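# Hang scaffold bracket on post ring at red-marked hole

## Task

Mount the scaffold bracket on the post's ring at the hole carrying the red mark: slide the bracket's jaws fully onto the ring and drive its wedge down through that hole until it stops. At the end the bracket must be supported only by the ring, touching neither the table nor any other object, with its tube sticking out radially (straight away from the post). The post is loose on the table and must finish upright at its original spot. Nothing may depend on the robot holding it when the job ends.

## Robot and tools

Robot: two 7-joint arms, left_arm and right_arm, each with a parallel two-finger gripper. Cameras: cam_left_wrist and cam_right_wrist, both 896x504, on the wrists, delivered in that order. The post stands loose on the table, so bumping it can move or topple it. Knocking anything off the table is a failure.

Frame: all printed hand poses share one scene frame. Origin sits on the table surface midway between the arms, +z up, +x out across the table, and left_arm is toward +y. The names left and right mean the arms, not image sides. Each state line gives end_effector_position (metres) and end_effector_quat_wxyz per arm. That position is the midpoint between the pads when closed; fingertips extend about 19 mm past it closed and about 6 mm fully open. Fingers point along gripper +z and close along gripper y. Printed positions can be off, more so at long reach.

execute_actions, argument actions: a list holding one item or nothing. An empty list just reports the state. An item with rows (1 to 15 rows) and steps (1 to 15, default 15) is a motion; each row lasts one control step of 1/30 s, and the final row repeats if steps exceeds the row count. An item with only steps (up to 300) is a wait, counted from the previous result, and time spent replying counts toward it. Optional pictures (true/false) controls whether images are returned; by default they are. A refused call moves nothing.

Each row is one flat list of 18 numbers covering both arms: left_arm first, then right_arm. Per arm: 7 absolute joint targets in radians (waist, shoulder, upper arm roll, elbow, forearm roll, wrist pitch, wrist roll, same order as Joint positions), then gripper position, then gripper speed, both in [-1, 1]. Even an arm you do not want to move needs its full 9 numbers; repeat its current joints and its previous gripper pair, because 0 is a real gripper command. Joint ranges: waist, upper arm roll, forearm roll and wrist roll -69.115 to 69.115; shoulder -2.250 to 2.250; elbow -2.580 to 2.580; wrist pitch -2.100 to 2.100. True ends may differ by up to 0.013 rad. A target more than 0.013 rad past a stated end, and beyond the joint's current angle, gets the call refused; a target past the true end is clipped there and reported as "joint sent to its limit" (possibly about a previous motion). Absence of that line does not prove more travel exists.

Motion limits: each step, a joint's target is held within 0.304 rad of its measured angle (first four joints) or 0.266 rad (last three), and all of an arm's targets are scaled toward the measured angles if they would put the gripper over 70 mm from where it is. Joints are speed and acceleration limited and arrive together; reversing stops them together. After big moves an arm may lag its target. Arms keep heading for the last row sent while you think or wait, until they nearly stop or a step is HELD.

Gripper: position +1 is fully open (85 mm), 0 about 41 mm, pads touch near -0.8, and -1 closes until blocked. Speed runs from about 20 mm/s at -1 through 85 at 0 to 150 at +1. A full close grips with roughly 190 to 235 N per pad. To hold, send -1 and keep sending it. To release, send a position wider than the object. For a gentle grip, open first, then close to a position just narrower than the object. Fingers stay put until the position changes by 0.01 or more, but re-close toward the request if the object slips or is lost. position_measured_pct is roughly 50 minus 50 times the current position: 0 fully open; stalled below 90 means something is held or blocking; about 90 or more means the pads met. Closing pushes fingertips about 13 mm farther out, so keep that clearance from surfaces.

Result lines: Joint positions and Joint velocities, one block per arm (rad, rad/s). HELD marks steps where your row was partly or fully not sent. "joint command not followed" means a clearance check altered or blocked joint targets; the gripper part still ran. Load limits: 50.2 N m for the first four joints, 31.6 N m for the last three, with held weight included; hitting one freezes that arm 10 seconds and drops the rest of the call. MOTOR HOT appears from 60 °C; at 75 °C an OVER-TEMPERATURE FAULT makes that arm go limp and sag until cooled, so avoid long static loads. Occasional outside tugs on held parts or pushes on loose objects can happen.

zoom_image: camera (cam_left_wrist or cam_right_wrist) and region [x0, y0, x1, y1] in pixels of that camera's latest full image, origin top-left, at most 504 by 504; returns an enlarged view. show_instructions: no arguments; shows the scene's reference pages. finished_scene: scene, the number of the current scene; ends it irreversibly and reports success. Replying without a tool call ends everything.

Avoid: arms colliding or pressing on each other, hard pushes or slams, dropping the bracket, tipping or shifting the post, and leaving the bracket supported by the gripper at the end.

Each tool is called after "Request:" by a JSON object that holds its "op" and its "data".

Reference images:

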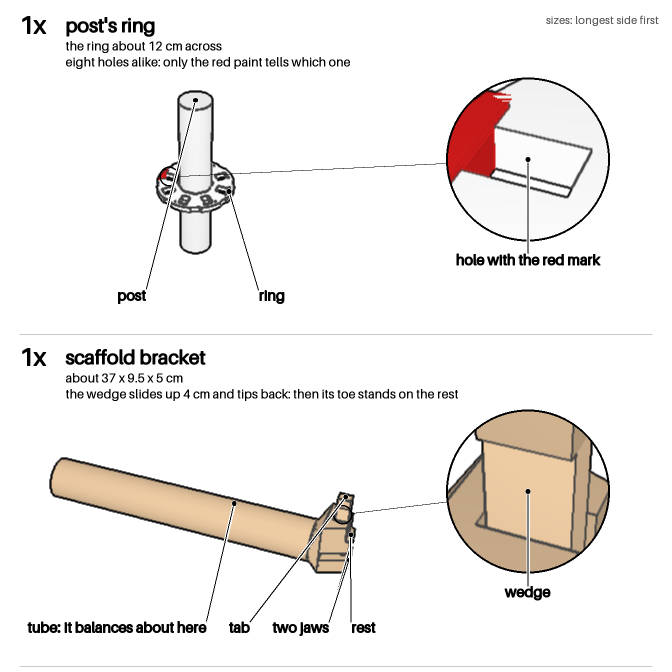

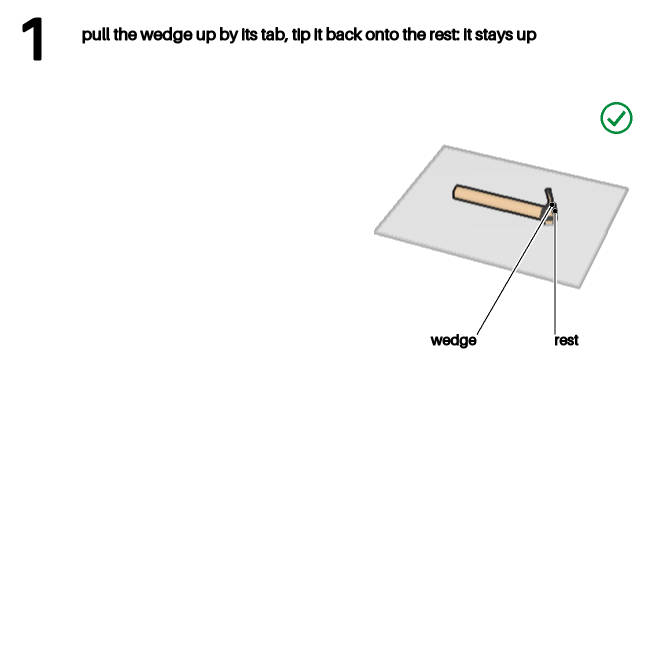

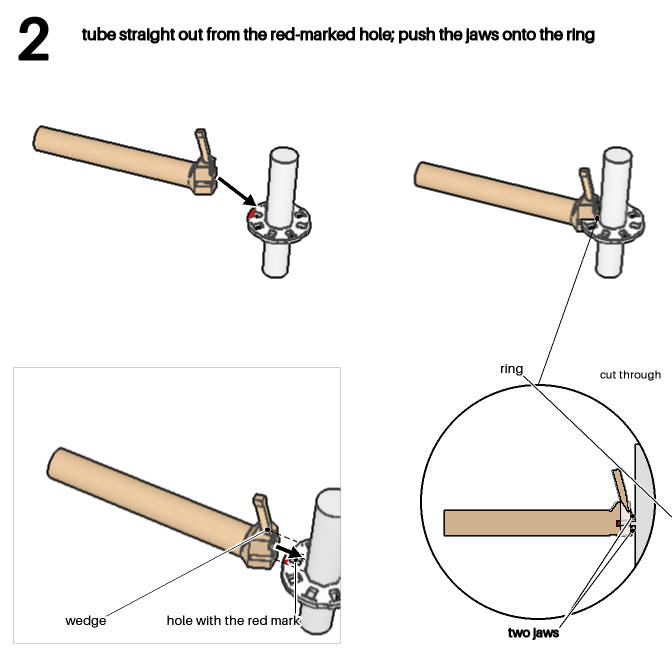

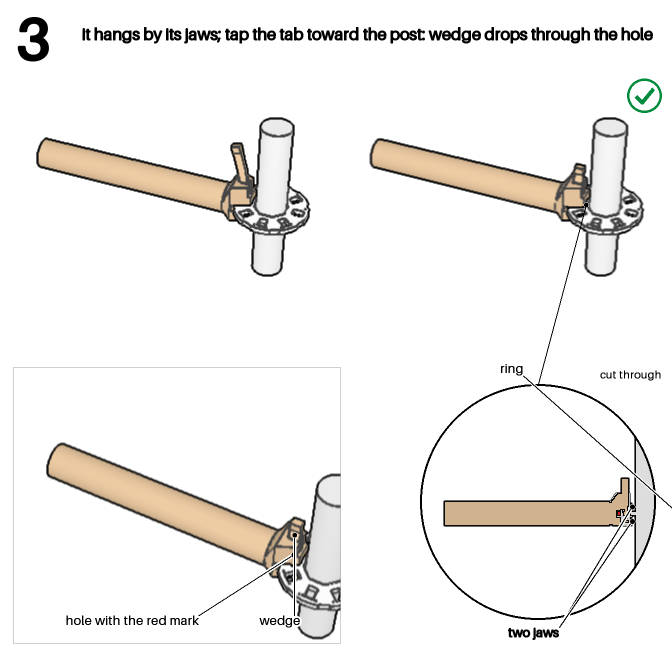

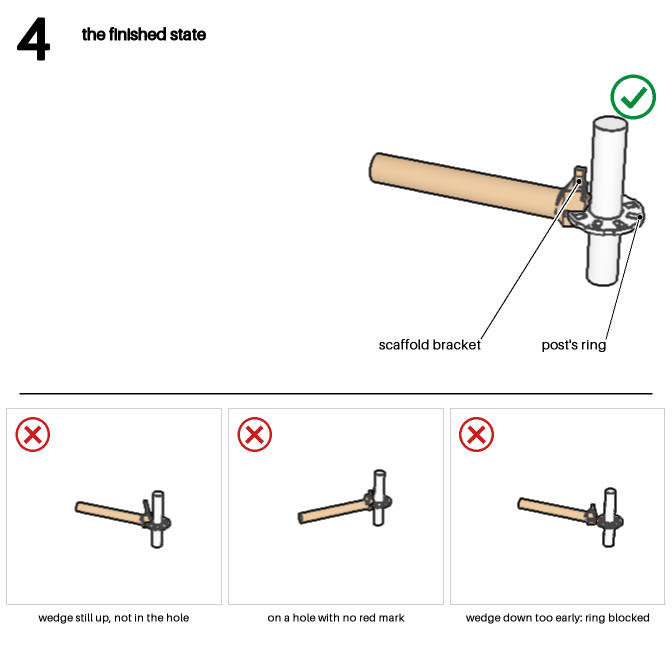

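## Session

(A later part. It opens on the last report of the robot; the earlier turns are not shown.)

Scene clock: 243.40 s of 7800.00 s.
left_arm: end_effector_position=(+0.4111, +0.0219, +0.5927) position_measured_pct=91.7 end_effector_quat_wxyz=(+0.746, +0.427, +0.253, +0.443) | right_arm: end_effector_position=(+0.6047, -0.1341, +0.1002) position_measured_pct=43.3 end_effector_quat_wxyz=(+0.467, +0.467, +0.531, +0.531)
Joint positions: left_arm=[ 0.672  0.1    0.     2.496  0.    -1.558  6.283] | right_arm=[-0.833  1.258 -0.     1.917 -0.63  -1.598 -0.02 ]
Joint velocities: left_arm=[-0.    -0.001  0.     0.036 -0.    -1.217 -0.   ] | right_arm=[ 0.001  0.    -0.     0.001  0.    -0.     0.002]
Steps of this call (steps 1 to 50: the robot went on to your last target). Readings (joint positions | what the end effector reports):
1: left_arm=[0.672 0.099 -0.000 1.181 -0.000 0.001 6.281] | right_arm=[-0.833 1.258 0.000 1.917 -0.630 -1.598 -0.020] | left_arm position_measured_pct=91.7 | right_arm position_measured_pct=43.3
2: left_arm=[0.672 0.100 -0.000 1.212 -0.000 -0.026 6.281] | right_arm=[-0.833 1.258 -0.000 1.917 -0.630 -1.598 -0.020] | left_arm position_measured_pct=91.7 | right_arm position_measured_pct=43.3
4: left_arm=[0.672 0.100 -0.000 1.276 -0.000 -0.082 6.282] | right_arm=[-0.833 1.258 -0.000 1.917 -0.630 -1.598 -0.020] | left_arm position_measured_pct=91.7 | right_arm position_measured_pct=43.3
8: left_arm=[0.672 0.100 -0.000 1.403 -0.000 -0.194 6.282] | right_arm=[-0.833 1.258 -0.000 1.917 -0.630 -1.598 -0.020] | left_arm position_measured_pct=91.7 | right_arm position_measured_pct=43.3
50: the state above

Request:
{"op": "execute_actions", "data": {"actions": [{"rows": [[0.672,1.248,0.0,2.50,0.0,-1.778,6.283,-1,0, -0.833,1.258,0.0,1.917,-0.630,-1.598,-0.020,-1,0]], "steps": 15}], "pictures": false}}

Request:
{"op": "execute_actions", "data": {"actions": [{"steps": 55}]}}

Scene clock: 245.90 s of 7800.00 s.
left_arm: end_effector_position=(+0.4508, +0.0003, +0.5046) position_measured_pct=91.7 end_effector_quat_wxyz=(+0.729, +0.456, +0.271, +0.433) | right_arm: end_effector_position=(+0.6047, -0.1341, +0.1002) position_measured_pct=43.3 end_effector_quat_wxyz=(+0.467, +0.467, +0.531, +0.531)
Joint positions: left_arm=[ 0.672  0.396  0.     2.5   -0.    -1.778  6.283] | right_arm=[-0.833  1.258 -0.     1.917 -0.63  -1.598 -0.02 ]
Joint velocities: left_arm=[ 0.     0.695 -0.    -0.001 -0.001 -0.    -0.001] | right_arm=[ 0.002  0.     0.     0.    -0.    -0.    -0.   ]
Steps of this call (steps 1 to 30: the robot went on to your last target; steps 31 to 60: nothing new was sent; steps 61 to 75: all 15 steps of this action). Readings (joint positions | what the end effector reports):
61: left_arm=[0.672 0.101 0.000 2.500 0.000 -1.778 6.283] | right_arm=[-0.833 1.258 -0.000 1.917 -0.630 -1.598 -0.020] | left_arm position_measured_pct=91.7 | right_arm position_measured_pct=43.3
62: left_arm=[0.672 0.108 0.000 2.500 0.000 -1.779 6.283] | right_arm=[-0.833 1.258 -0.000 1.917 -0.630 -1.598 -0.020] | left_arm position_measured_pct=91.7 | right_arm position_measured_pct=43.3
64: left_arm=[0.672 0.139 0.000 2.500 -0.000 -1.779 6.283] | right_arm=[-0.833 1.258 -0.000 1.917 -0.630 -1.598 -0.020] | left_arm position_measured_pct=91.7 | right_arm position_measured_pct=43.3
68: left_arm=[0.672 0.233 0.000 2.500 0.000 -1.778 6.283] | right_arm=[-0.833 1.258 -0.000 1.917 -0.630 -1.598 -0.020] | left_arm position_measured_pct=91.7 | right_arm position_measured_pct=43.3
75: the state above

Scene clock: 247.73 s of 7800.00 s.
left_arm: end_effector_position=(+0.4403, +0.0060, +0.0390) position_measured_pct=91.7 end_effector_quat_wxyz=(+0.475, +0.716, +0.425, +0.282) | right_arm: end_effector_position=(+0.6047, -0.1341, +0.1002) position_measured_pct=43.3 end_effector_quat_wxyz=(+0.467, +0.467, +0.531, +0.531)
Joint positions: left_arm=[ 0.672  1.248 -0.     2.5   -0.    -1.778  6.283] | right_arm=[-0.833  1.258 -0.     1.917 -0.63  -1.598 -0.02 ]
Joint velocities: left_arm=[ 0.     0.001 -0.    -0.001 -0.    -0.    -0.   ] | right_arm=[ 0.001  0.     0.     0.    -0.    -0.     0.   ]
Steps of this call (steps 1 to 55: the robot went on to your last target). Readings (joint positions | what the end effector reports):
1: left_arm=[0.672 0.419 0.000 2.500 -0.000 -1.778 6.283] | right_arm=[-0.833 1.258 -0.000 1.917 -0.630 -1.598 -0.020] | left_arm position_measured_pct=91.7 | right_arm position_measured_pct=43.3
2: left_arm=[0.672 0.442 0.000 2.500 -0.000 -1.778 6.283] | right_arm=[-0.833 1.258 -0.000 1.917 -0.630 -1.598 -0.020] | left_arm position_measured_pct=91.7 | right_arm position_measured_pct=43.3
4: left_arm=[0.672 0.489 -0.000 2.500 -0.000 -1.778 6.283] | right_arm=[-0.833 1.258 -0.000 1.917 -0.630 -1.598 -0.020] | left_arm position_measured_pct=91.7 | right_arm position_measured_pct=43.3
8: left_arm=[0.672 0.581 -0.000 2.500 -0.000 -1.778 6.283] | right_arm=[-0.833 1.258 -0.000 1.917 -0.630 -1.598 -0.020] | left_arm position_measured_pct=91.7 | right_arm position_measured_pct=43.3
55: the state above

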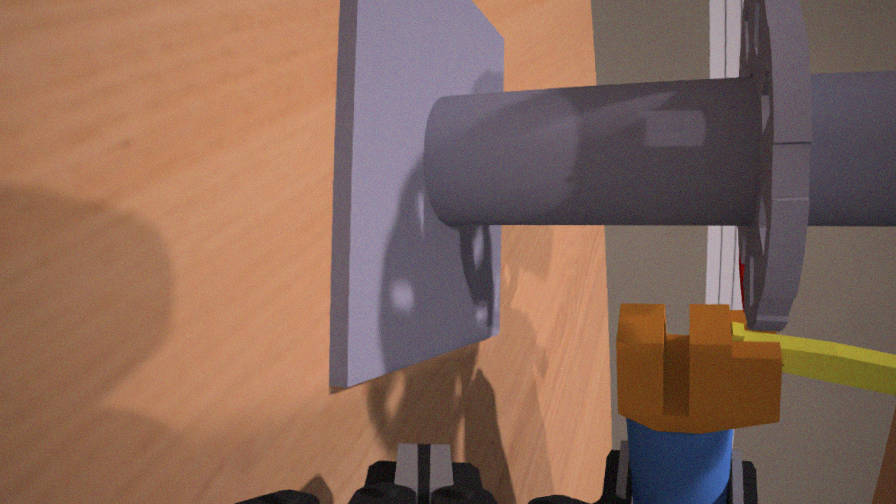

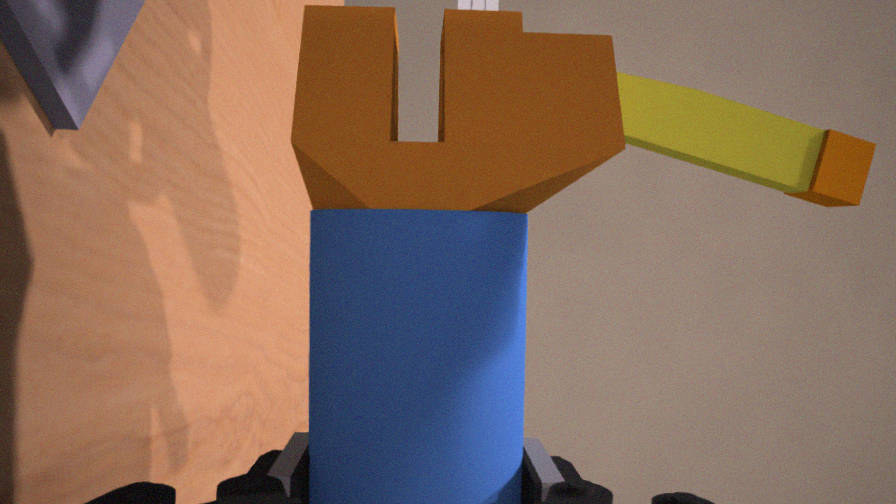

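Request:
{"op": "execute_actions", "data": {"actions": [{"rows": [[0.672,1.116,0.0,2.498,0.0,-1.644,6.283,-1,0, -0.833,1.182,0.0,1.9585,-0.630,-1.570,0.001,-1,0]], "steps": 15}], "pictures": false}}

Request:
{"op": "execute_actions", "data": {"actions": [{"steps": 6}]}}

Scene clock: 254.50 s of 7800.00 s.
left_arm: end_effector_position=(+0.4532, -0.0010, +0.0676) position_measured_pct=91.7 end_effector_quat_wxyz=(+0.475, +0.717, +0.426, +0.282) | right_arm: end_effector_position=(+0.6046, -0.1343, +0.1295) position_measured_pct=43.3 end_effector_quat_wxyz=(+0.467, +0.467, +0.532, +0.531)
Joint positions: left_arm=[ 0.672  1.118  0.     2.498  0.    -1.644  6.283] | right_arm=[-0.833  1.183 -0.     1.958 -0.63  -1.57   0.001]
Joint velocities: left_arm=[-0.    -0.021 -0.     0.    -0.001  0.003 -0.   ] | right_arm=[ 0.001 -0.007  0.     0.002 -0.    -0.     0.001]
Steps of this call (steps 1 to 15: the robot went on to your last target; steps 16 to 90: nothing new was sent; then 3.27 s passed at rest; steps 91 to 105: all 15 steps of this action). Readings (joint positions | what the end effector reports):
91: left_arm=[0.672 1.246 -0.000 2.500 -0.000 -1.777 6.283] | right_arm=[-0.833 1.257 -0.000 1.918 -0.630 -1.597 -0.020] | left_arm position_measured_pct=91.7 | right_arm position_measured_pct=43.3
92: left_arm=[0.672 1.239 -0.000 2.500 -0.000 -1.771 6.283] | right_arm=[-0.833 1.251 -0.001 1.921 -0.630 -1.594 -0.019] | left_arm position_measured_pct=91.7 | right_arm position_measured_pct=43.3
94: left_arm=[0.672 1.209 -0.000 2.500 -0.000 -1.744 6.283] | right_arm=[-0.833 1.224 -0.001 1.937 -0.630 -1.583 -0.012] | left_arm position_measured_pct=91.7 | right_arm position_measured_pct=43.3
98: left_arm=[0.672 1.137 0.000 2.498 -0.000 -1.666 6.283] | right_arm=[-0.833 1.187 0.001 1.954 -0.630 -1.574 0.000] | left_arm position_measured_pct=91.7 | right_arm position_measured_pct=43.3
105: the state above

Scene clock: 254.70 s of 7800.00 s.
left_arm: end_effector_position=(+0.4535, -0.0012, +0.0685) position_measured_pct=91.7 end_effector_quat_wxyz=(+0.475, +0.717, +0.426, +0.282) | right_arm: end_effector_position=(+0.6046, -0.1343, +0.1299) position_measured_pct=43.3 end_effector_quat_wxyz=(+0.467, +0.467, +0.531, +0.531)
Joint positions: left_arm=[ 0.672  1.116  0.     2.498 -0.    -1.644  6.283] | right_arm=[-0.833  1.182  0.     1.958 -0.63  -1.57   0.001]
Joint velocities: left_arm=[-0.    -0.004 -0.     0.    -0.     0.     0.001] | right_arm=[ 0.    -0.001  0.    -0.     0.001 -0.     0.   ]
Steps of this call (steps 1 to 6: the robot went on to your last target). Readings (joint positions | what the end effector reports):
1: left_arm=[0.672 1.118 0.000 2.498 0.000 -1.644 6.283] | right_arm=[-0.833 1.183 -0.000 1.958 -0.630 -1.570 0.001] | left_arm position_measured_pct=91.7 | right_arm position_measured_pct=43.3
2: left_arm=[0.672 1.117 0.000 2.498 -0.000 -1.644 6.283] | right_arm=[-0.833 1.182 -0.000 1.958 -0.630 -1.570 0.001] | left_arm position_measured_pct=91.7 | right_arm position_measured_pct=43.3
4: left_arm=[0.672 1.117 0.000 2.498 -0.000 -1.644 6.283] | right_arm=[-0.833 1.182 0.000 1.958 -0.630 -1.570 0.001] | left_arm position_measured_pct=91.7 | right_arm position_measured_pct=43.3
6: the state above

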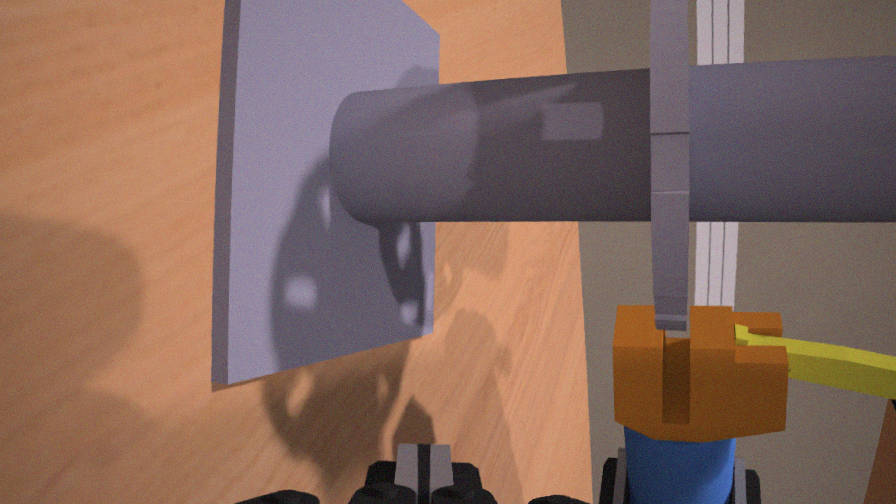

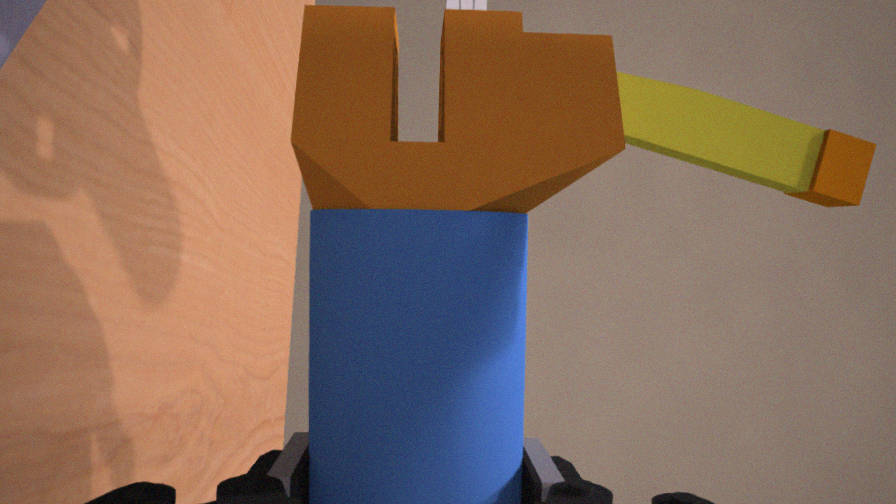

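Request:
{"op": "zoom_image", "data": {"camera": "cam_left_wrist", "region": [600, 200, 800, 450]}}

Region (600, 200, 800, 450) of cam_left_wrist's 896x504 image, scaled by 2.016; it fills the left 403 columns of this view, and the rest is white.

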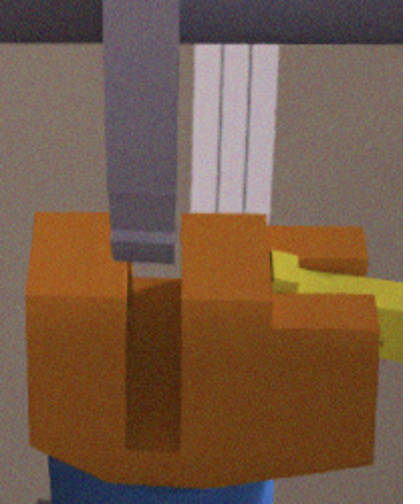

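Request:
{"op": "execute_actions", "data": {"actions": [{"rows": [[0.672,1.116,0.0,2.498,0.0,-1.644,6.283,-1,0, -0.8802,1.1862,0.0,1.9228,-0.6775,-1.5454,0.0204,-1,0]], "steps": 15}], "pictures": false}}

Request:
{"op": "execute_actions", "data": {"actions": [{"steps": 6}]}}

Request:
{"op": "zoom_image", "data": {"camera": "cam_left_wrist", "region": [600, 150, 800, 400]}}

Scene clock: 297.83 s of 7800.00 s.
left_arm: end_effector_position=(+0.4536, -0.0012, +0.0687) position_measured_pct=91.7 end_effector_quat_wxyz=(+0.475, +0.716, +0.426, +0.282) | right_arm: end_effector_position=(+0.5999, -0.1131, +0.1285) position_measured_pct=43.3 end_effector_quat_wxyz=(+0.467, +0.467, +0.531, +0.531)
Joint positions: left_arm=[ 0.672  1.116  0.     2.498 -0.    -1.644  6.283] | right_arm=[-0.88   1.186  0.     1.923 -0.677 -1.545  0.02 ]
Joint velocities: left_arm=[-0.     0.001 -0.    -0.    -0.     0.    -0.   ] | right_arm=[-0.004  0.001 -0.001  0.    -0.002  0.001  0.001]
Steps of this call (steps 1 to 15: the robot went on to your last target; steps 16 to 90: nothing new was sent; then 39.63 s passed at rest; steps 91 to 105: all 15 steps of this action). Readings (joint positions | what the end effector reports):
91: left_arm=[0.672 1.116 0.000 2.498 -0.000 -1.644 6.283] | right_arm=[-0.834 1.182 0.000 1.958 -0.631 -1.570 0.001] | left_arm position_measured_pct=91.7 | right_arm position_measured_pct=43.3
92: left_arm=[0.672 1.116 0.000 2.498 -0.000 -1.644 6.283] | right_arm=[-0.840 1.183 0.002 1.954 -0.638 -1.567 0.003] | left_arm position_measured_pct=91.7 | right_arm position_measured_pct=43.3
94: left_arm=[0.672 1.116 0.000 2.498 0.000 -1.644 6.283] | right_arm=[-0.861 1.185 0.002 1.938 -0.658 -1.556 0.012] | left_arm position_measured_pct=91.7 | right_arm position_measured_pct=43.3
98: left_arm=[0.672 1.116 0.000 2.498 -0.000 -1.644 6.283] | right_arm=[-0.878 1.186 -0.002 1.924 -0.674 -1.546 0.020] | left_arm position_measured_pct=91.7 | right_arm position_measured_pct=43.3
105: the state above

Scene clock: 298.03 s of 7800.00 s.
left_arm: end_effector_position=(+0.4536, -0.0012, +0.0687) position_measured_pct=91.7 end_effector_quat_wxyz=(+0.475, +0.716, +0.426, +0.282) | right_arm: end_effector_position=(+0.5998, -0.1128, +0.1285) position_measured_pct=43.3 end_effector_quat_wxyz=(+0.467, +0.467, +0.531, +0.531)
Joint positions: left_arm=[ 0.672  1.116  0.     2.498  0.    -1.644  6.283] | right_arm=[-0.88   1.186 -0.     1.923 -0.678 -1.545  0.02 ]
Joint velocities: left_arm=[ 0.     0.001 -0.    -0.    -0.001  0.001 -0.   ] | right_arm=[-0.001  0.     0.001 -0.001  0.001 -0.    -0.001]
Steps of this call (steps 1 to 6: the robot went on to your last target). Readings (joint positions | what the end effector reports):
1: left_arm=[0.672 1.116 0.000 2.498 -0.000 -1.644 6.283] | right_arm=[-0.880 1.186 0.000 1.923 -0.677 -1.545 0.020] | left_arm position_measured_pct=91.7 | right_arm position_measured_pct=43.3
2: left_arm=[0.672 1.116 0.000 2.498 -0.000 -1.644 6.283] | right_arm=[-0.880 1.186 0.000 1.923 -0.677 -1.545 0.020] | left_arm position_measured_pct=91.7 | right_arm position_measured_pct=43.3
4: left_arm=[0.672 1.116 0.000 2.498 -0.000 -1.644 6.283] | right_arm=[-0.880 1.186 -0.000 1.923 -0.677 -1.545 0.020] | left_arm position_measured_pct=91.7 | right_arm position_measured_pct=43.3
6: the state above

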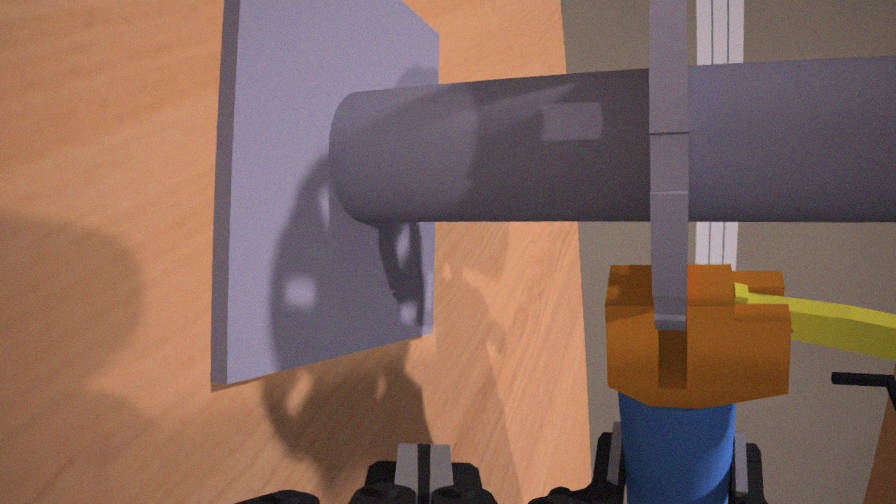

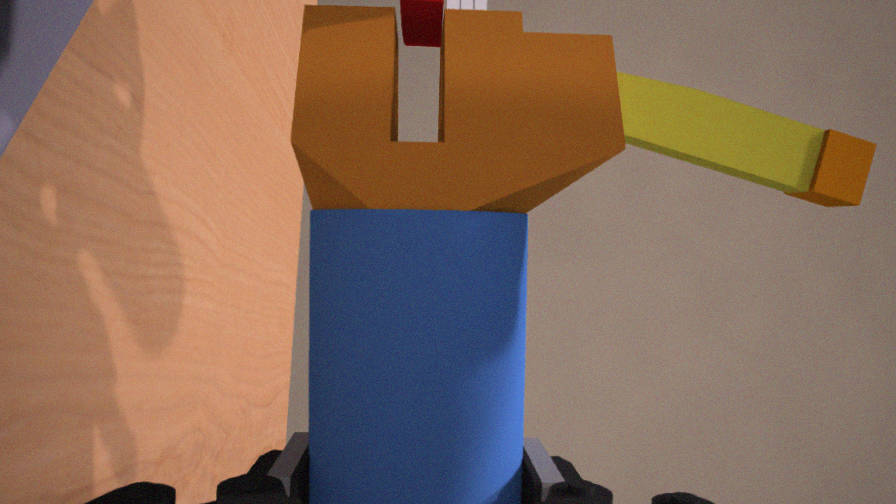

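Region (600, 150, 800, 400) of cam_left_wrist's 896x504 image, scaled by 2.016; it fills the left 403 columns of this view, and the rest is white.

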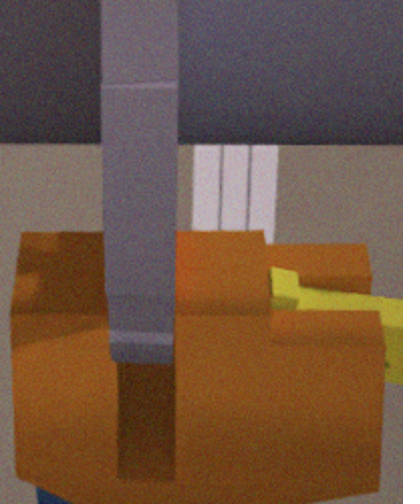

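Request:
{"op": "zoom_image", "data": {"camera": "cam_right_wrist", "region": [360, 0, 500, 160]}}

Region (360, 0, 500, 160) of cam_right_wrist's 896x504 image, scaled by 3.150; it fills the left 441 columns of this view, and the rest is white.

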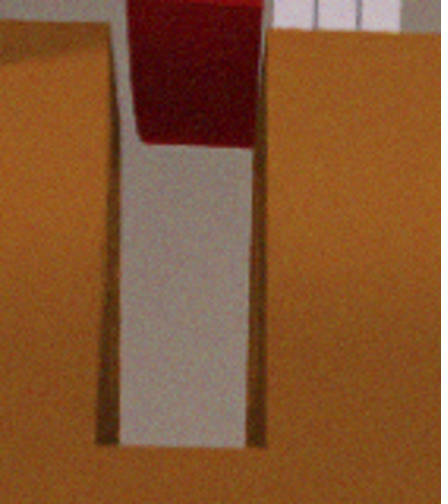

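Request:
{"op": "execute_actions", "data": {"actions": [{"rows": [[0.672,1.116,0.0,2.498,0.0,-1.644,6.283,-1,0, -0.8879,1.1860,0.0,1.9153,-0.6853,-1.5397,0.0255,-1,0],[0.672,1.116,0.0,2.498,0.0,-1.644,6.283,-1,0, -0.8879,1.1860,0.0,1.9153,-0.6853,-1.5397,0.0255,-1,0],[0.672,1.116,0.0,2.498,0.0,-1.644,6.283,-1,0, -0.8879,1.1860,0.0,1.9153,-0.6853,-1.5397,0.0255,-1,0],[0.672,1.116,0.0,2.498,0.0,-1.644,6.283,-1,0, -0.8955,1.1859,0.0,1.9079,-0.6931,-1.5341,0.0307,-1,0],[0.672,1.116,0.0,2.498,0.0,-1.644,6.283,-1,0, -0.8955,1.1859,0.0,1.9079,-0.6931,-1.5341,0.0307,-1,0],[0.672,1.116,0.0,2.498,0.0,-1.644,6.283,-1,0, -0.8955,1.1859,0.0,1.9079,-0.6931,-1.5341,0.0307,-1,0],[0.672,1.116,0.0,2.498,0.0,-1.644,6.283,-1,0, -0.9032,1.1857,0.0,1.9004,-0.7009,-1.5284,0.0358,-1,0]], "steps": 15}], "pictures": false}}

Request:
{"op": "execute_actions", "data": {"actions": [{"steps": 6}]}}

Request:
{"op": "zoom_image", "data": {"camera": "cam_right_wrist", "region": [360, 0, 500, 160]}}

Scene clock: 309.67 s of 7800.00 s.
left_arm: end_effector_position=(+0.4536, -0.0012, +0.0687) position_measured_pct=91.7 end_effector_quat_wxyz=(+0.475, +0.716, +0.426, +0.282) | right_arm: end_effector_position=(+0.5983, -0.1010, +0.1290) position_measured_pct=43.3 end_effector_quat_wxyz=(+0.467, +0.467, +0.531, +0.531)
Joint positions: left_arm=[ 0.672  1.116  0.     2.498 -0.    -1.644  6.283] | right_arm=[-0.903  1.186 -0.     1.901 -0.701 -1.529  0.036]
Joint velocities: left_arm=[ 0.    -0.001  0.     0.     0.     0.001 -0.001] | right_arm=[-0.004 -0.     0.002 -0.004 -0.005  0.002  0.003]
Steps of this call (steps 1 to 15: the robot went on to your last target; steps 16 to 90: nothing new was sent; then 8.13 s passed at rest; steps 91 to 105: all 15 steps of this action). Readings (joint positions | what the end effector reports):
91: left_arm=[0.672 1.116 0.000 2.498 -0.000 -1.644 6.283] | right_arm=[-0.881 1.186 0.000 1.922 -0.679 -1.545 0.021] | left_arm position_measured_pct=91.7 | right_arm position_measured_pct=43.3
92: left_arm=[0.672 1.116 0.000 2.498 -0.000 -1.644 6.283] | right_arm=[-0.883 1.186 0.001 1.920 -0.681 -1.543 0.022] | left_arm position_measured_pct=91.7 | right_arm position_measured_pct=43.3
94: left_arm=[0.672 1.116 0.000 2.498 -0.000 -1.644 6.283] | right_arm=[-0.887 1.186 0.000 1.917 -0.684 -1.541 0.025] | left_arm position_measured_pct=91.7 | right_arm position_measured_pct=43.3
98: left_arm=[0.672 1.116 0.000 2.498 -0.000 -1.644 6.283] | right_arm=[-0.897 1.186 0.000 1.907 -0.694 -1.533 0.031] | left_arm position_measured_pct=91.7 | right_arm position_measured_pct=43.3
105: the state above

Scene clock: 309.87 s of 7800.00 s.
left_arm: end_effector_position=(+0.4536, -0.0012, +0.0687) position_measured_pct=91.7 end_effector_quat_wxyz=(+0.475, +0.716, +0.426, +0.282) | right_arm: end_effector_position=(+0.5983, -0.1009, +0.1290) position_measured_pct=43.3 end_effector_quat_wxyz=(+0.467, +0.467, +0.531, +0.531)
Joint positions: left_arm=[ 0.672  1.116  0.     2.498 -0.    -1.644  6.283] | right_arm=[-0.903  1.186 -0.     1.9   -0.701 -1.528  0.036]
Joint velocities: left_arm=[-0.     0.     0.     0.     0.001 -0.001  0.001] | right_arm=[ 0.     0.     0.    -0.     0.     0.001  0.003]
Steps of this call (steps 1 to 6: the robot went on to your last target). Readings (joint positions | what the end effector reports):
1: left_arm=[0.672 1.116 0.000 2.498 -0.000 -1.644 6.283] | right_arm=[-0.903 1.186 -0.000 1.901 -0.701 -1.529 0.036] | left_arm position_measured_pct=91.7 | right_arm position_measured_pct=43.3
2: left_arm=[0.672 1.116 0.000 2.498 -0.000 -1.644 6.283] | right_arm=[-0.903 1.186 -0.000 1.901 -0.701 -1.528 0.036] | left_arm position_measured_pct=91.7 | right_arm position_measured_pct=43.3
4: left_arm=[0.672 1.116 0.000 2.498 -0.000 -1.644 6.283] | right_arm=[-0.903 1.186 -0.000 1.900 -0.701 -1.528 0.036] | left_arm position_measured_pct=91.7 | right_arm position_measured_pct=43.3
6: the state above

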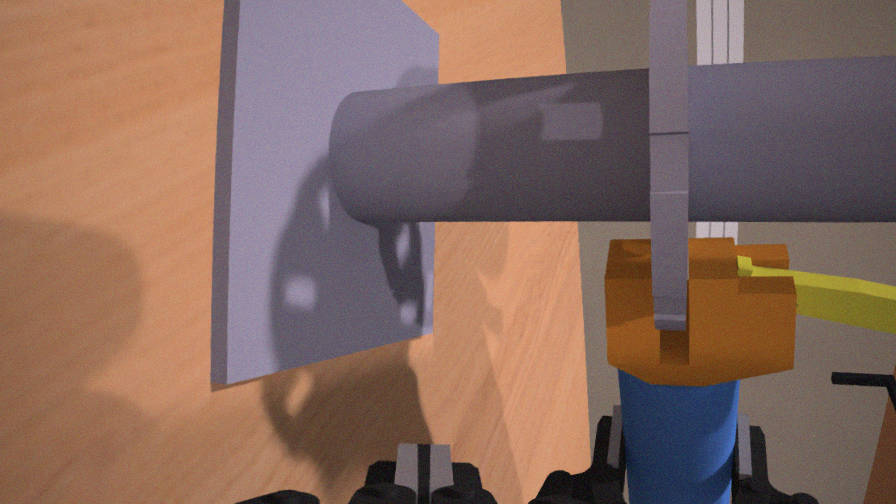

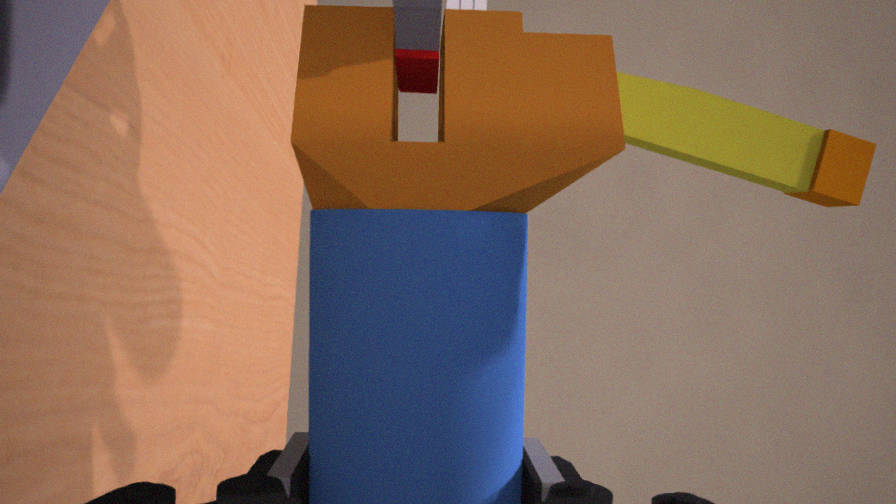

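Region (360, 0, 500, 160) of cam_right_wrist's 896x504 image, scaled by 3.150; it fills the left 441 columns of this view, and the rest is white.

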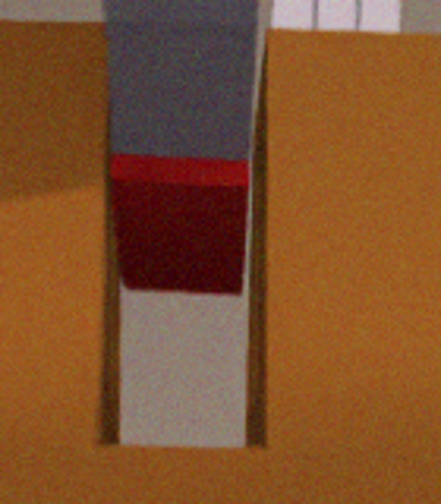

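Request:
{"op": "execute_actions", "data": {"actions": [{"rows": [[0.65,1.116,0.0,2.498,0.0,-1.644,6.283,-1,0, -0.9105,1.1869,0.0,1.8922,-0.7085,-1.5232,0.0410,-1,0],[0.65,1.116,0.0,2.498,0.0,-1.644,6.283,-1,0, -0.9105,1.1869,0.0,1.8922,-0.7085,-1.5232,0.0410,-1,0],[0.65,1.116,0.0,2.498,0.0,-1.644,6.283,-1,0, -0.9105,1.1869,0.0,1.8922,-0.7085,-1.5232,0.0410,-1,0],[0.65,1.116,0.0,2.498,0.0,-1.644,6.283,-1,0, -0.9178,1.1878,0.0,1.8839,-0.7160,-1.5180,0.0462,-1,0],[0.65,1.116,0.0,2.498,0.0,-1.644,6.283,-1,0, -0.9178,1.1878,0.0,1.8839,-0.7160,-1.5180,0.0462,-1,0],[0.65,1.116,0.0,2.498,0.0,-1.644,6.283,-1,0, -0.9178,1.1878,0.0,1.8839,-0.7160,-1.5180,0.0462,-1,0],[0.65,1.116,0.0,2.498,0.0,-1.644,6.283,-1,0, -0.9251,1.1886,0.0,1.8757,-0.7236,-1.5128,0.0514,-1,0],[0.65,1.116,0.0,2.498,0.0,-1.644,6.283,-1,0, -0.9251,1.1886,0.0,1.8757,-0.7236,-1.5128,0.0514,-1,0],[0.65,1.116,0.0,2.498,0.0,-1.644,6.283,-1,0, -0.9251,1.1886,0.0,1.8757,-0.7236,-1.5128,0.0514,-1,0],[0.65,1.116,0.0,2.498,0.0,-1.644,6.283,-1,0, -0.9324,1.1894,0.0,1.8675,-0.7312,-1.5076,0.0566,-1,0]], "steps": 15}], "pictures": false}}

Request:
{"op": "execute_actions", "data": {"actions": [{"steps": 8}]}}

Request:
{"op": "zoom_image", "data": {"camera": "cam_right_wrist", "region": [340, 0, 520, 180]}}

Scene clock: 335.97 s of 7800.00 s.
left_arm: end_effector_position=(+0.4594, +0.0086, +0.0687) position_measured_pct=91.7 end_effector_quat_wxyz=(+0.472, +0.712, +0.433, +0.288) | right_arm: end_effector_position=(+0.5964, -0.0857, +0.1284) position_measured_pct=43.3 end_effector_quat_wxyz=(+0.467, +0.467, +0.531, +0.531)
Joint positions: left_arm=[ 0.65   1.116 -0.     2.498  0.    -1.644  6.283] | right_arm=[-0.931  1.189 -0.     1.869 -0.73  -1.508  0.056]
Joint velocities: left_arm=[-0.002  0.001  0.     0.     0.     0.     0.001] | right_arm=[-0.014  0.002  0.002 -0.017 -0.017  0.01   0.009]
Steps of this call (steps 1 to 15: the robot went on to your last target; steps 16 to 90: nothing new was sent; then 22.60 s passed at rest; steps 91 to 105: all 15 steps of this action). Readings (joint positions | what the end effector reports):
91: left_arm=[0.670 1.116 0.000 2.498 -0.000 -1.644 6.283] | right_arm=[-0.904 1.186 0.000 1.900 -0.702 -1.528 0.036] | left_arm position_measured_pct=91.7 | right_arm position_measured_pct=43.3
92: left_arm=[0.664 1.116 0.001 2.498 -0.001 -1.644 6.283] | right_arm=[-0.906 1.186 0.001 1.897 -0.704 -1.527 0.038] | left_arm position_measured_pct=91.7 | right_arm position_measured_pct=43.3
94: left_arm=[0.656 1.116 -0.000 2.498 0.000 -1.644 6.283] | right_arm=[-0.909 1.187 0.000 1.894 -0.707 -1.524 0.040] | left_arm position_measured_pct=91.7 | right_arm position_measured_pct=43.3
98: left_arm=[0.652 1.116 -0.000 2.498 0.000 -1.644 6.283] | right_arm=[-0.919 1.188 0.000 1.883 -0.717 -1.518 0.047] | left_arm position_measured_pct=91.7 | right_arm position_measured_pct=43.3
105: the state above

Scene clock: 336.23 s of 7800.00 s.
left_arm: end_effector_position=(+0.4594, +0.0087, +0.0687) position_measured_pct=91.7 end_effector_quat_wxyz=(+0.472, +0.712, +0.433, +0.288) | right_arm: end_effector_position=(+0.5964, -0.0854, +0.1284) position_measured_pct=43.3 end_effector_quat_wxyz=(+0.467, +0.467, +0.531, +0.531)
Joint positions: left_arm=[ 0.65   1.116 -0.     2.498  0.    -1.644  6.283] | right_arm=[-0.932  1.189  0.     1.867 -0.731 -1.508  0.056]
Joint velocities: left_arm=[-0.    -0.001 -0.     0.     0.     0.001  0.001] | right_arm=[-0.001  0.     0.     0.    -0.001 -0.001  0.001]
Steps of this call (steps 1 to 8: the robot went on to your last target). Readings (joint positions | what the end effector reports):
1: left_arm=[0.650 1.116 -0.000 2.498 0.000 -1.644 6.283] | right_arm=[-0.931 1.189 -0.000 1.868 -0.731 -1.508 0.056] | left_arm position_measured_pct=91.7 | right_arm position_measured_pct=43.3
2: left_arm=[0.650 1.116 -0.000 2.498 0.000 -1.644 6.283] | right_arm=[-0.932 1.189 -0.000 1.868 -0.731 -1.508 0.056] | left_arm position_measured_pct=91.7 | right_arm position_measured_pct=43.3
4: left_arm=[0.650 1.116 -0.000 2.498 0.000 -1.644 6.283] | right_arm=[-0.932 1.189 -0.000 1.868 -0.731 -1.508 0.056] | left_arm position_measured_pct=91.7 | right_arm position_measured_pct=43.3
8: the state above

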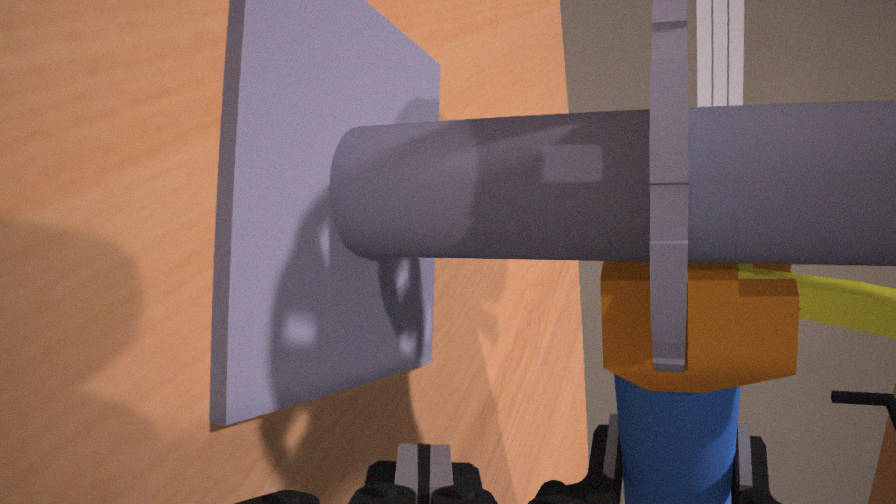

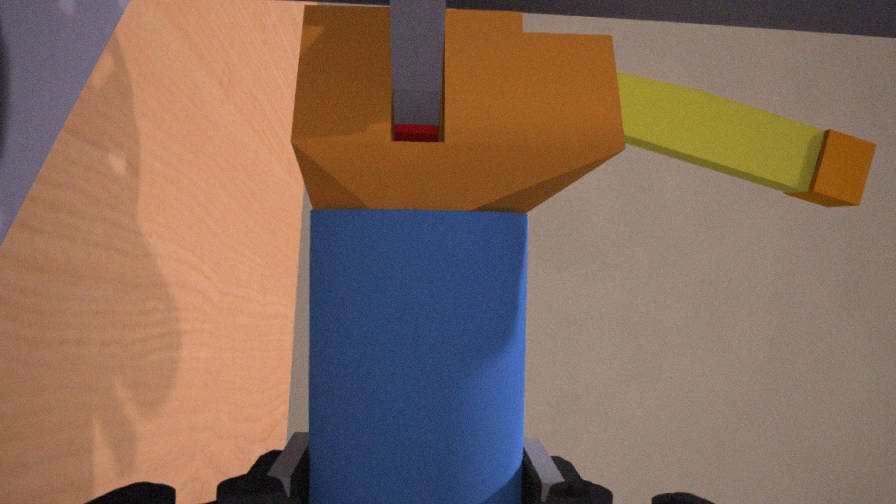

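Region (340, 0, 520, 180) of cam_right_wrist's 896x504 image, scaled by 2.800.

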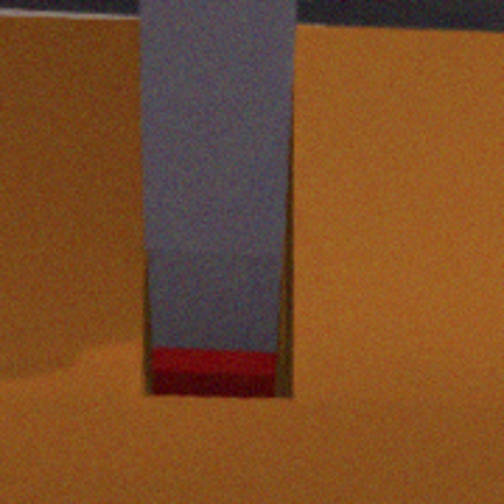

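Request:
{"op": "execute_actions", "data": {"actions": [{"rows": [[0.65,1.116,0.0,2.498,0.0,-1.644,6.283,-1,0, -0.9324,1.1922,0.0,1.8660,-0.7312,-1.5086,0.0433,-1,0],[0.65,1.116,0.0,2.498,0.0,-1.644,6.283,-1,0, -0.9324,1.1922,0.0,1.8660,-0.7312,-1.5086,0.0433,-1,0],[0.65,1.116,0.0,2.498,0.0,-1.644,6.283,-1,0, -0.9324,1.1922,0.0,1.8660,-0.7312,-1.5086,0.0433,-1,0],[0.65,1.116,0.0,2.498,0.0,-1.644,6.283,-1,0, -0.9324,1.1950,0.0,1.8645,-0.7312,-1.5097,0.0300,-1,0],[0.65,1.116,0.0,2.498,0.0,-1.644,6.283,-1,0, -0.9324,1.1950,0.0,1.8645,-0.7312,-1.5097,0.0300,-1,0],[0.65,1.116,0.0,2.498,0.0,-1.644,6.283,-1,0, -0.9324,1.1950,0.0,1.8645,-0.7312,-1.5097,0.0300,-1,0],[0.65,1.116,0.0,2.498,0.0,-1.644,6.283,-1,0, -0.9324,1.1950,0.0,1.8645,-0.7312,-1.5097,0.0300,-1,0],[0.65,1.116,0.0,2.498,0.0,-1.644,6.283,-1,0, -0.9324,1.1950,0.0,1.8645,-0.7312,-1.5097,0.0300,-1,0],[0.65,1.116,0.0,2.498,0.0,-1.644,6.283,-1,0, -0.9396,1.1955,0.0,1.8564,-0.7387,-1.5044,0.0353,-1,0]], "steps": 15}], "pictures": false}}

Request:
{"op": "execute_actions", "data": {"actions": [{"steps": 8}]}}

Request:
{"op": "zoom_image", "data": {"camera": "cam_right_wrist", "region": [280, 0, 640, 180]}}

Scene clock: 350.43 s of 7800.00 s.
left_arm: end_effector_position=(+0.4594, +0.0087, +0.0687) position_measured_pct=91.7 end_effector_quat_wxyz=(+0.472, +0.712, +0.433, +0.288) | right_arm: end_effector_position=(+0.5967, -0.0845, +0.1259) position_measured_pct=43.3 end_effector_quat_wxyz=(+0.462, +0.474, +0.524, +0.535)
Joint positions: left_arm=[ 0.65   1.116  0.     2.498 -0.    -1.644  6.283] | right_arm=[-0.936  1.196  0.001  1.858 -0.741 -1.505  0.034]
Joint velocities: left_arm=[ 0.     0.001  0.     0.001  0.    -0.001  0.   ] | right_arm=[-0.004  0.001  0.    -0.007 -0.008  0.004  0.001]
Steps of this call (steps 1 to 15: the robot went on to your last target; steps 16 to 90: nothing new was sent; then 10.70 s passed at rest; steps 91 to 105: all 15 steps of this action). Readings (joint positions | what the end effector reports):
91: left_arm=[0.650 1.116 0.000 2.498 -0.000 -1.644 6.283] | right_arm=[-0.932 1.190 -0.000 1.867 -0.732 -1.508 0.055] | left_arm position_measured_pct=91.7 | right_arm position_measured_pct=43.3
92: left_arm=[0.650 1.116 0.000 2.498 -0.000 -1.644 6.283] | right_arm=[-0.932 1.190 0.000 1.867 -0.732 -1.508 0.051] | left_arm position_measured_pct=91.7 | right_arm position_measured_pct=43.3
94: left_arm=[0.650 1.116 0.000 2.498 -0.000 -1.644 6.283] | right_arm=[-0.932 1.192 -0.000 1.866 -0.732 -1.508 0.045] | left_arm position_measured_pct=91.7 | right_arm position_measured_pct=43.3
98: left_arm=[0.650 1.116 0.000 2.498 -0.000 -1.644 6.283] | right_arm=[-0.932 1.194 -0.000 1.865 -0.731 -1.509 0.032] | left_arm position_measured_pct=91.7 | right_arm position_measured_pct=43.3
105: the state above

Scene clock: 350.70 s of 7800.00 s.
left_arm: end_effector_position=(+0.4594, +0.0087, +0.0687) position_measured_pct=91.7 end_effector_quat_wxyz=(+0.472, +0.712, +0.433, +0.288) | right_arm: end_effector_position=(+0.5968, -0.0845, +0.1257) position_measured_pct=43.3 end_effector_quat_wxyz=(+0.462, +0.475, +0.524, +0.535)
Joint positions: left_arm=[ 0.65   1.116  0.     2.498 -0.    -1.644  6.283] | right_arm=[-0.936  1.196  0.001  1.858 -0.741 -1.505  0.034]
Joint velocities: left_arm=[ 0.     0.001 -0.     0.     0.001 -0.     0.   ] | right_arm=[-0.001 -0.    -0.    -0.    -0.001  0.001  0.   ]
Steps of this call (steps 1 to 8: the robot went on to your last target). Readings (joint positions | what the end effector reports):
1: left_arm=[0.650 1.116 0.000 2.498 -0.000 -1.644 6.283] | right_arm=[-0.936 1.196 0.001 1.858 -0.741 -1.505 0.035] | left_arm position_measured_pct=91.7 | right_arm position_measured_pct=43.3
2: left_arm=[0.650 1.116 0.000 2.498 -0.000 -1.644 6.283] | right_arm=[-0.936 1.196 0.001 1.858 -0.741 -1.505 0.035] | left_arm position_measured_pct=91.7 | right_arm position_measured_pct=43.3
4: left_arm=[0.650 1.116 0.000 2.498 -0.000 -1.644 6.283] | right_arm=[-0.936 1.196 0.001 1.858 -0.741 -1.505 0.034] | left_arm position_measured_pct=91.7 | right_arm position_measured_pct=43.3
8: the state above

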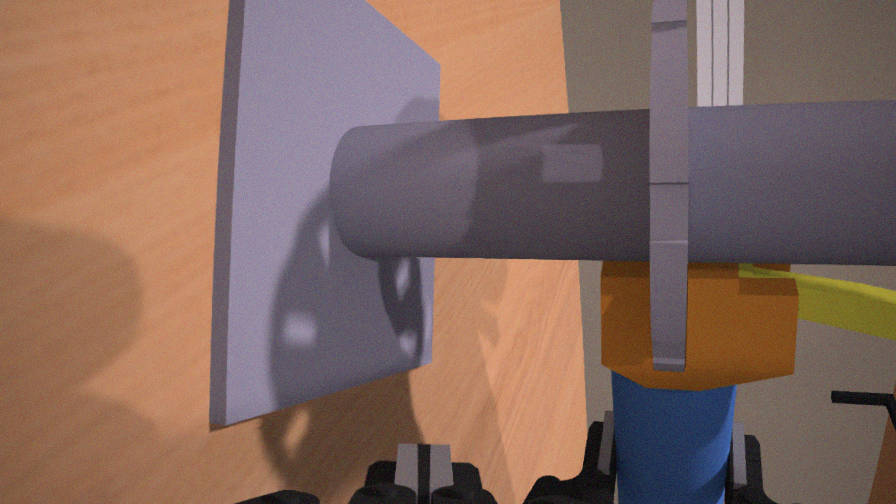

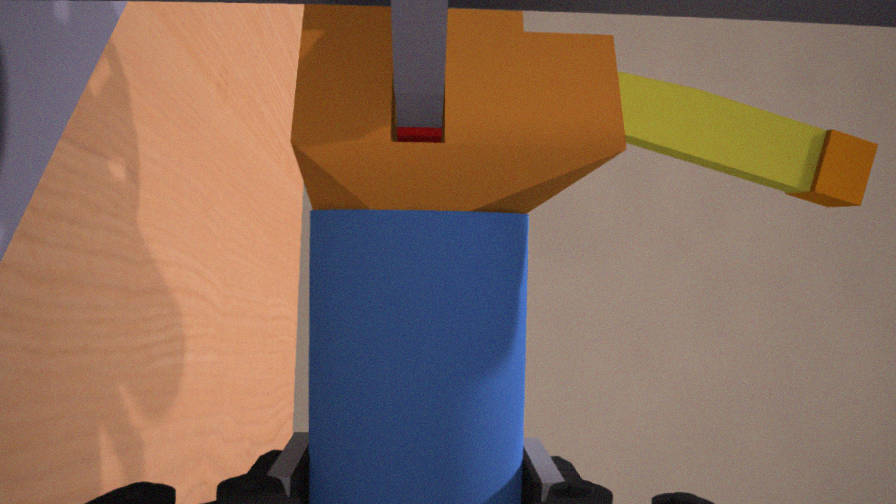

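Region (280, 0, 640, 180) of cam_right_wrist's 896x504 image, scaled by 1.400.

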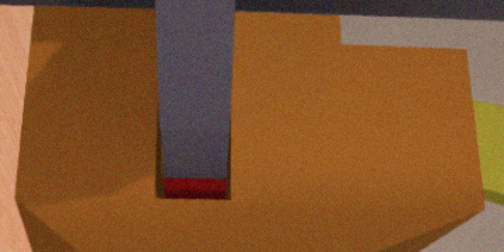

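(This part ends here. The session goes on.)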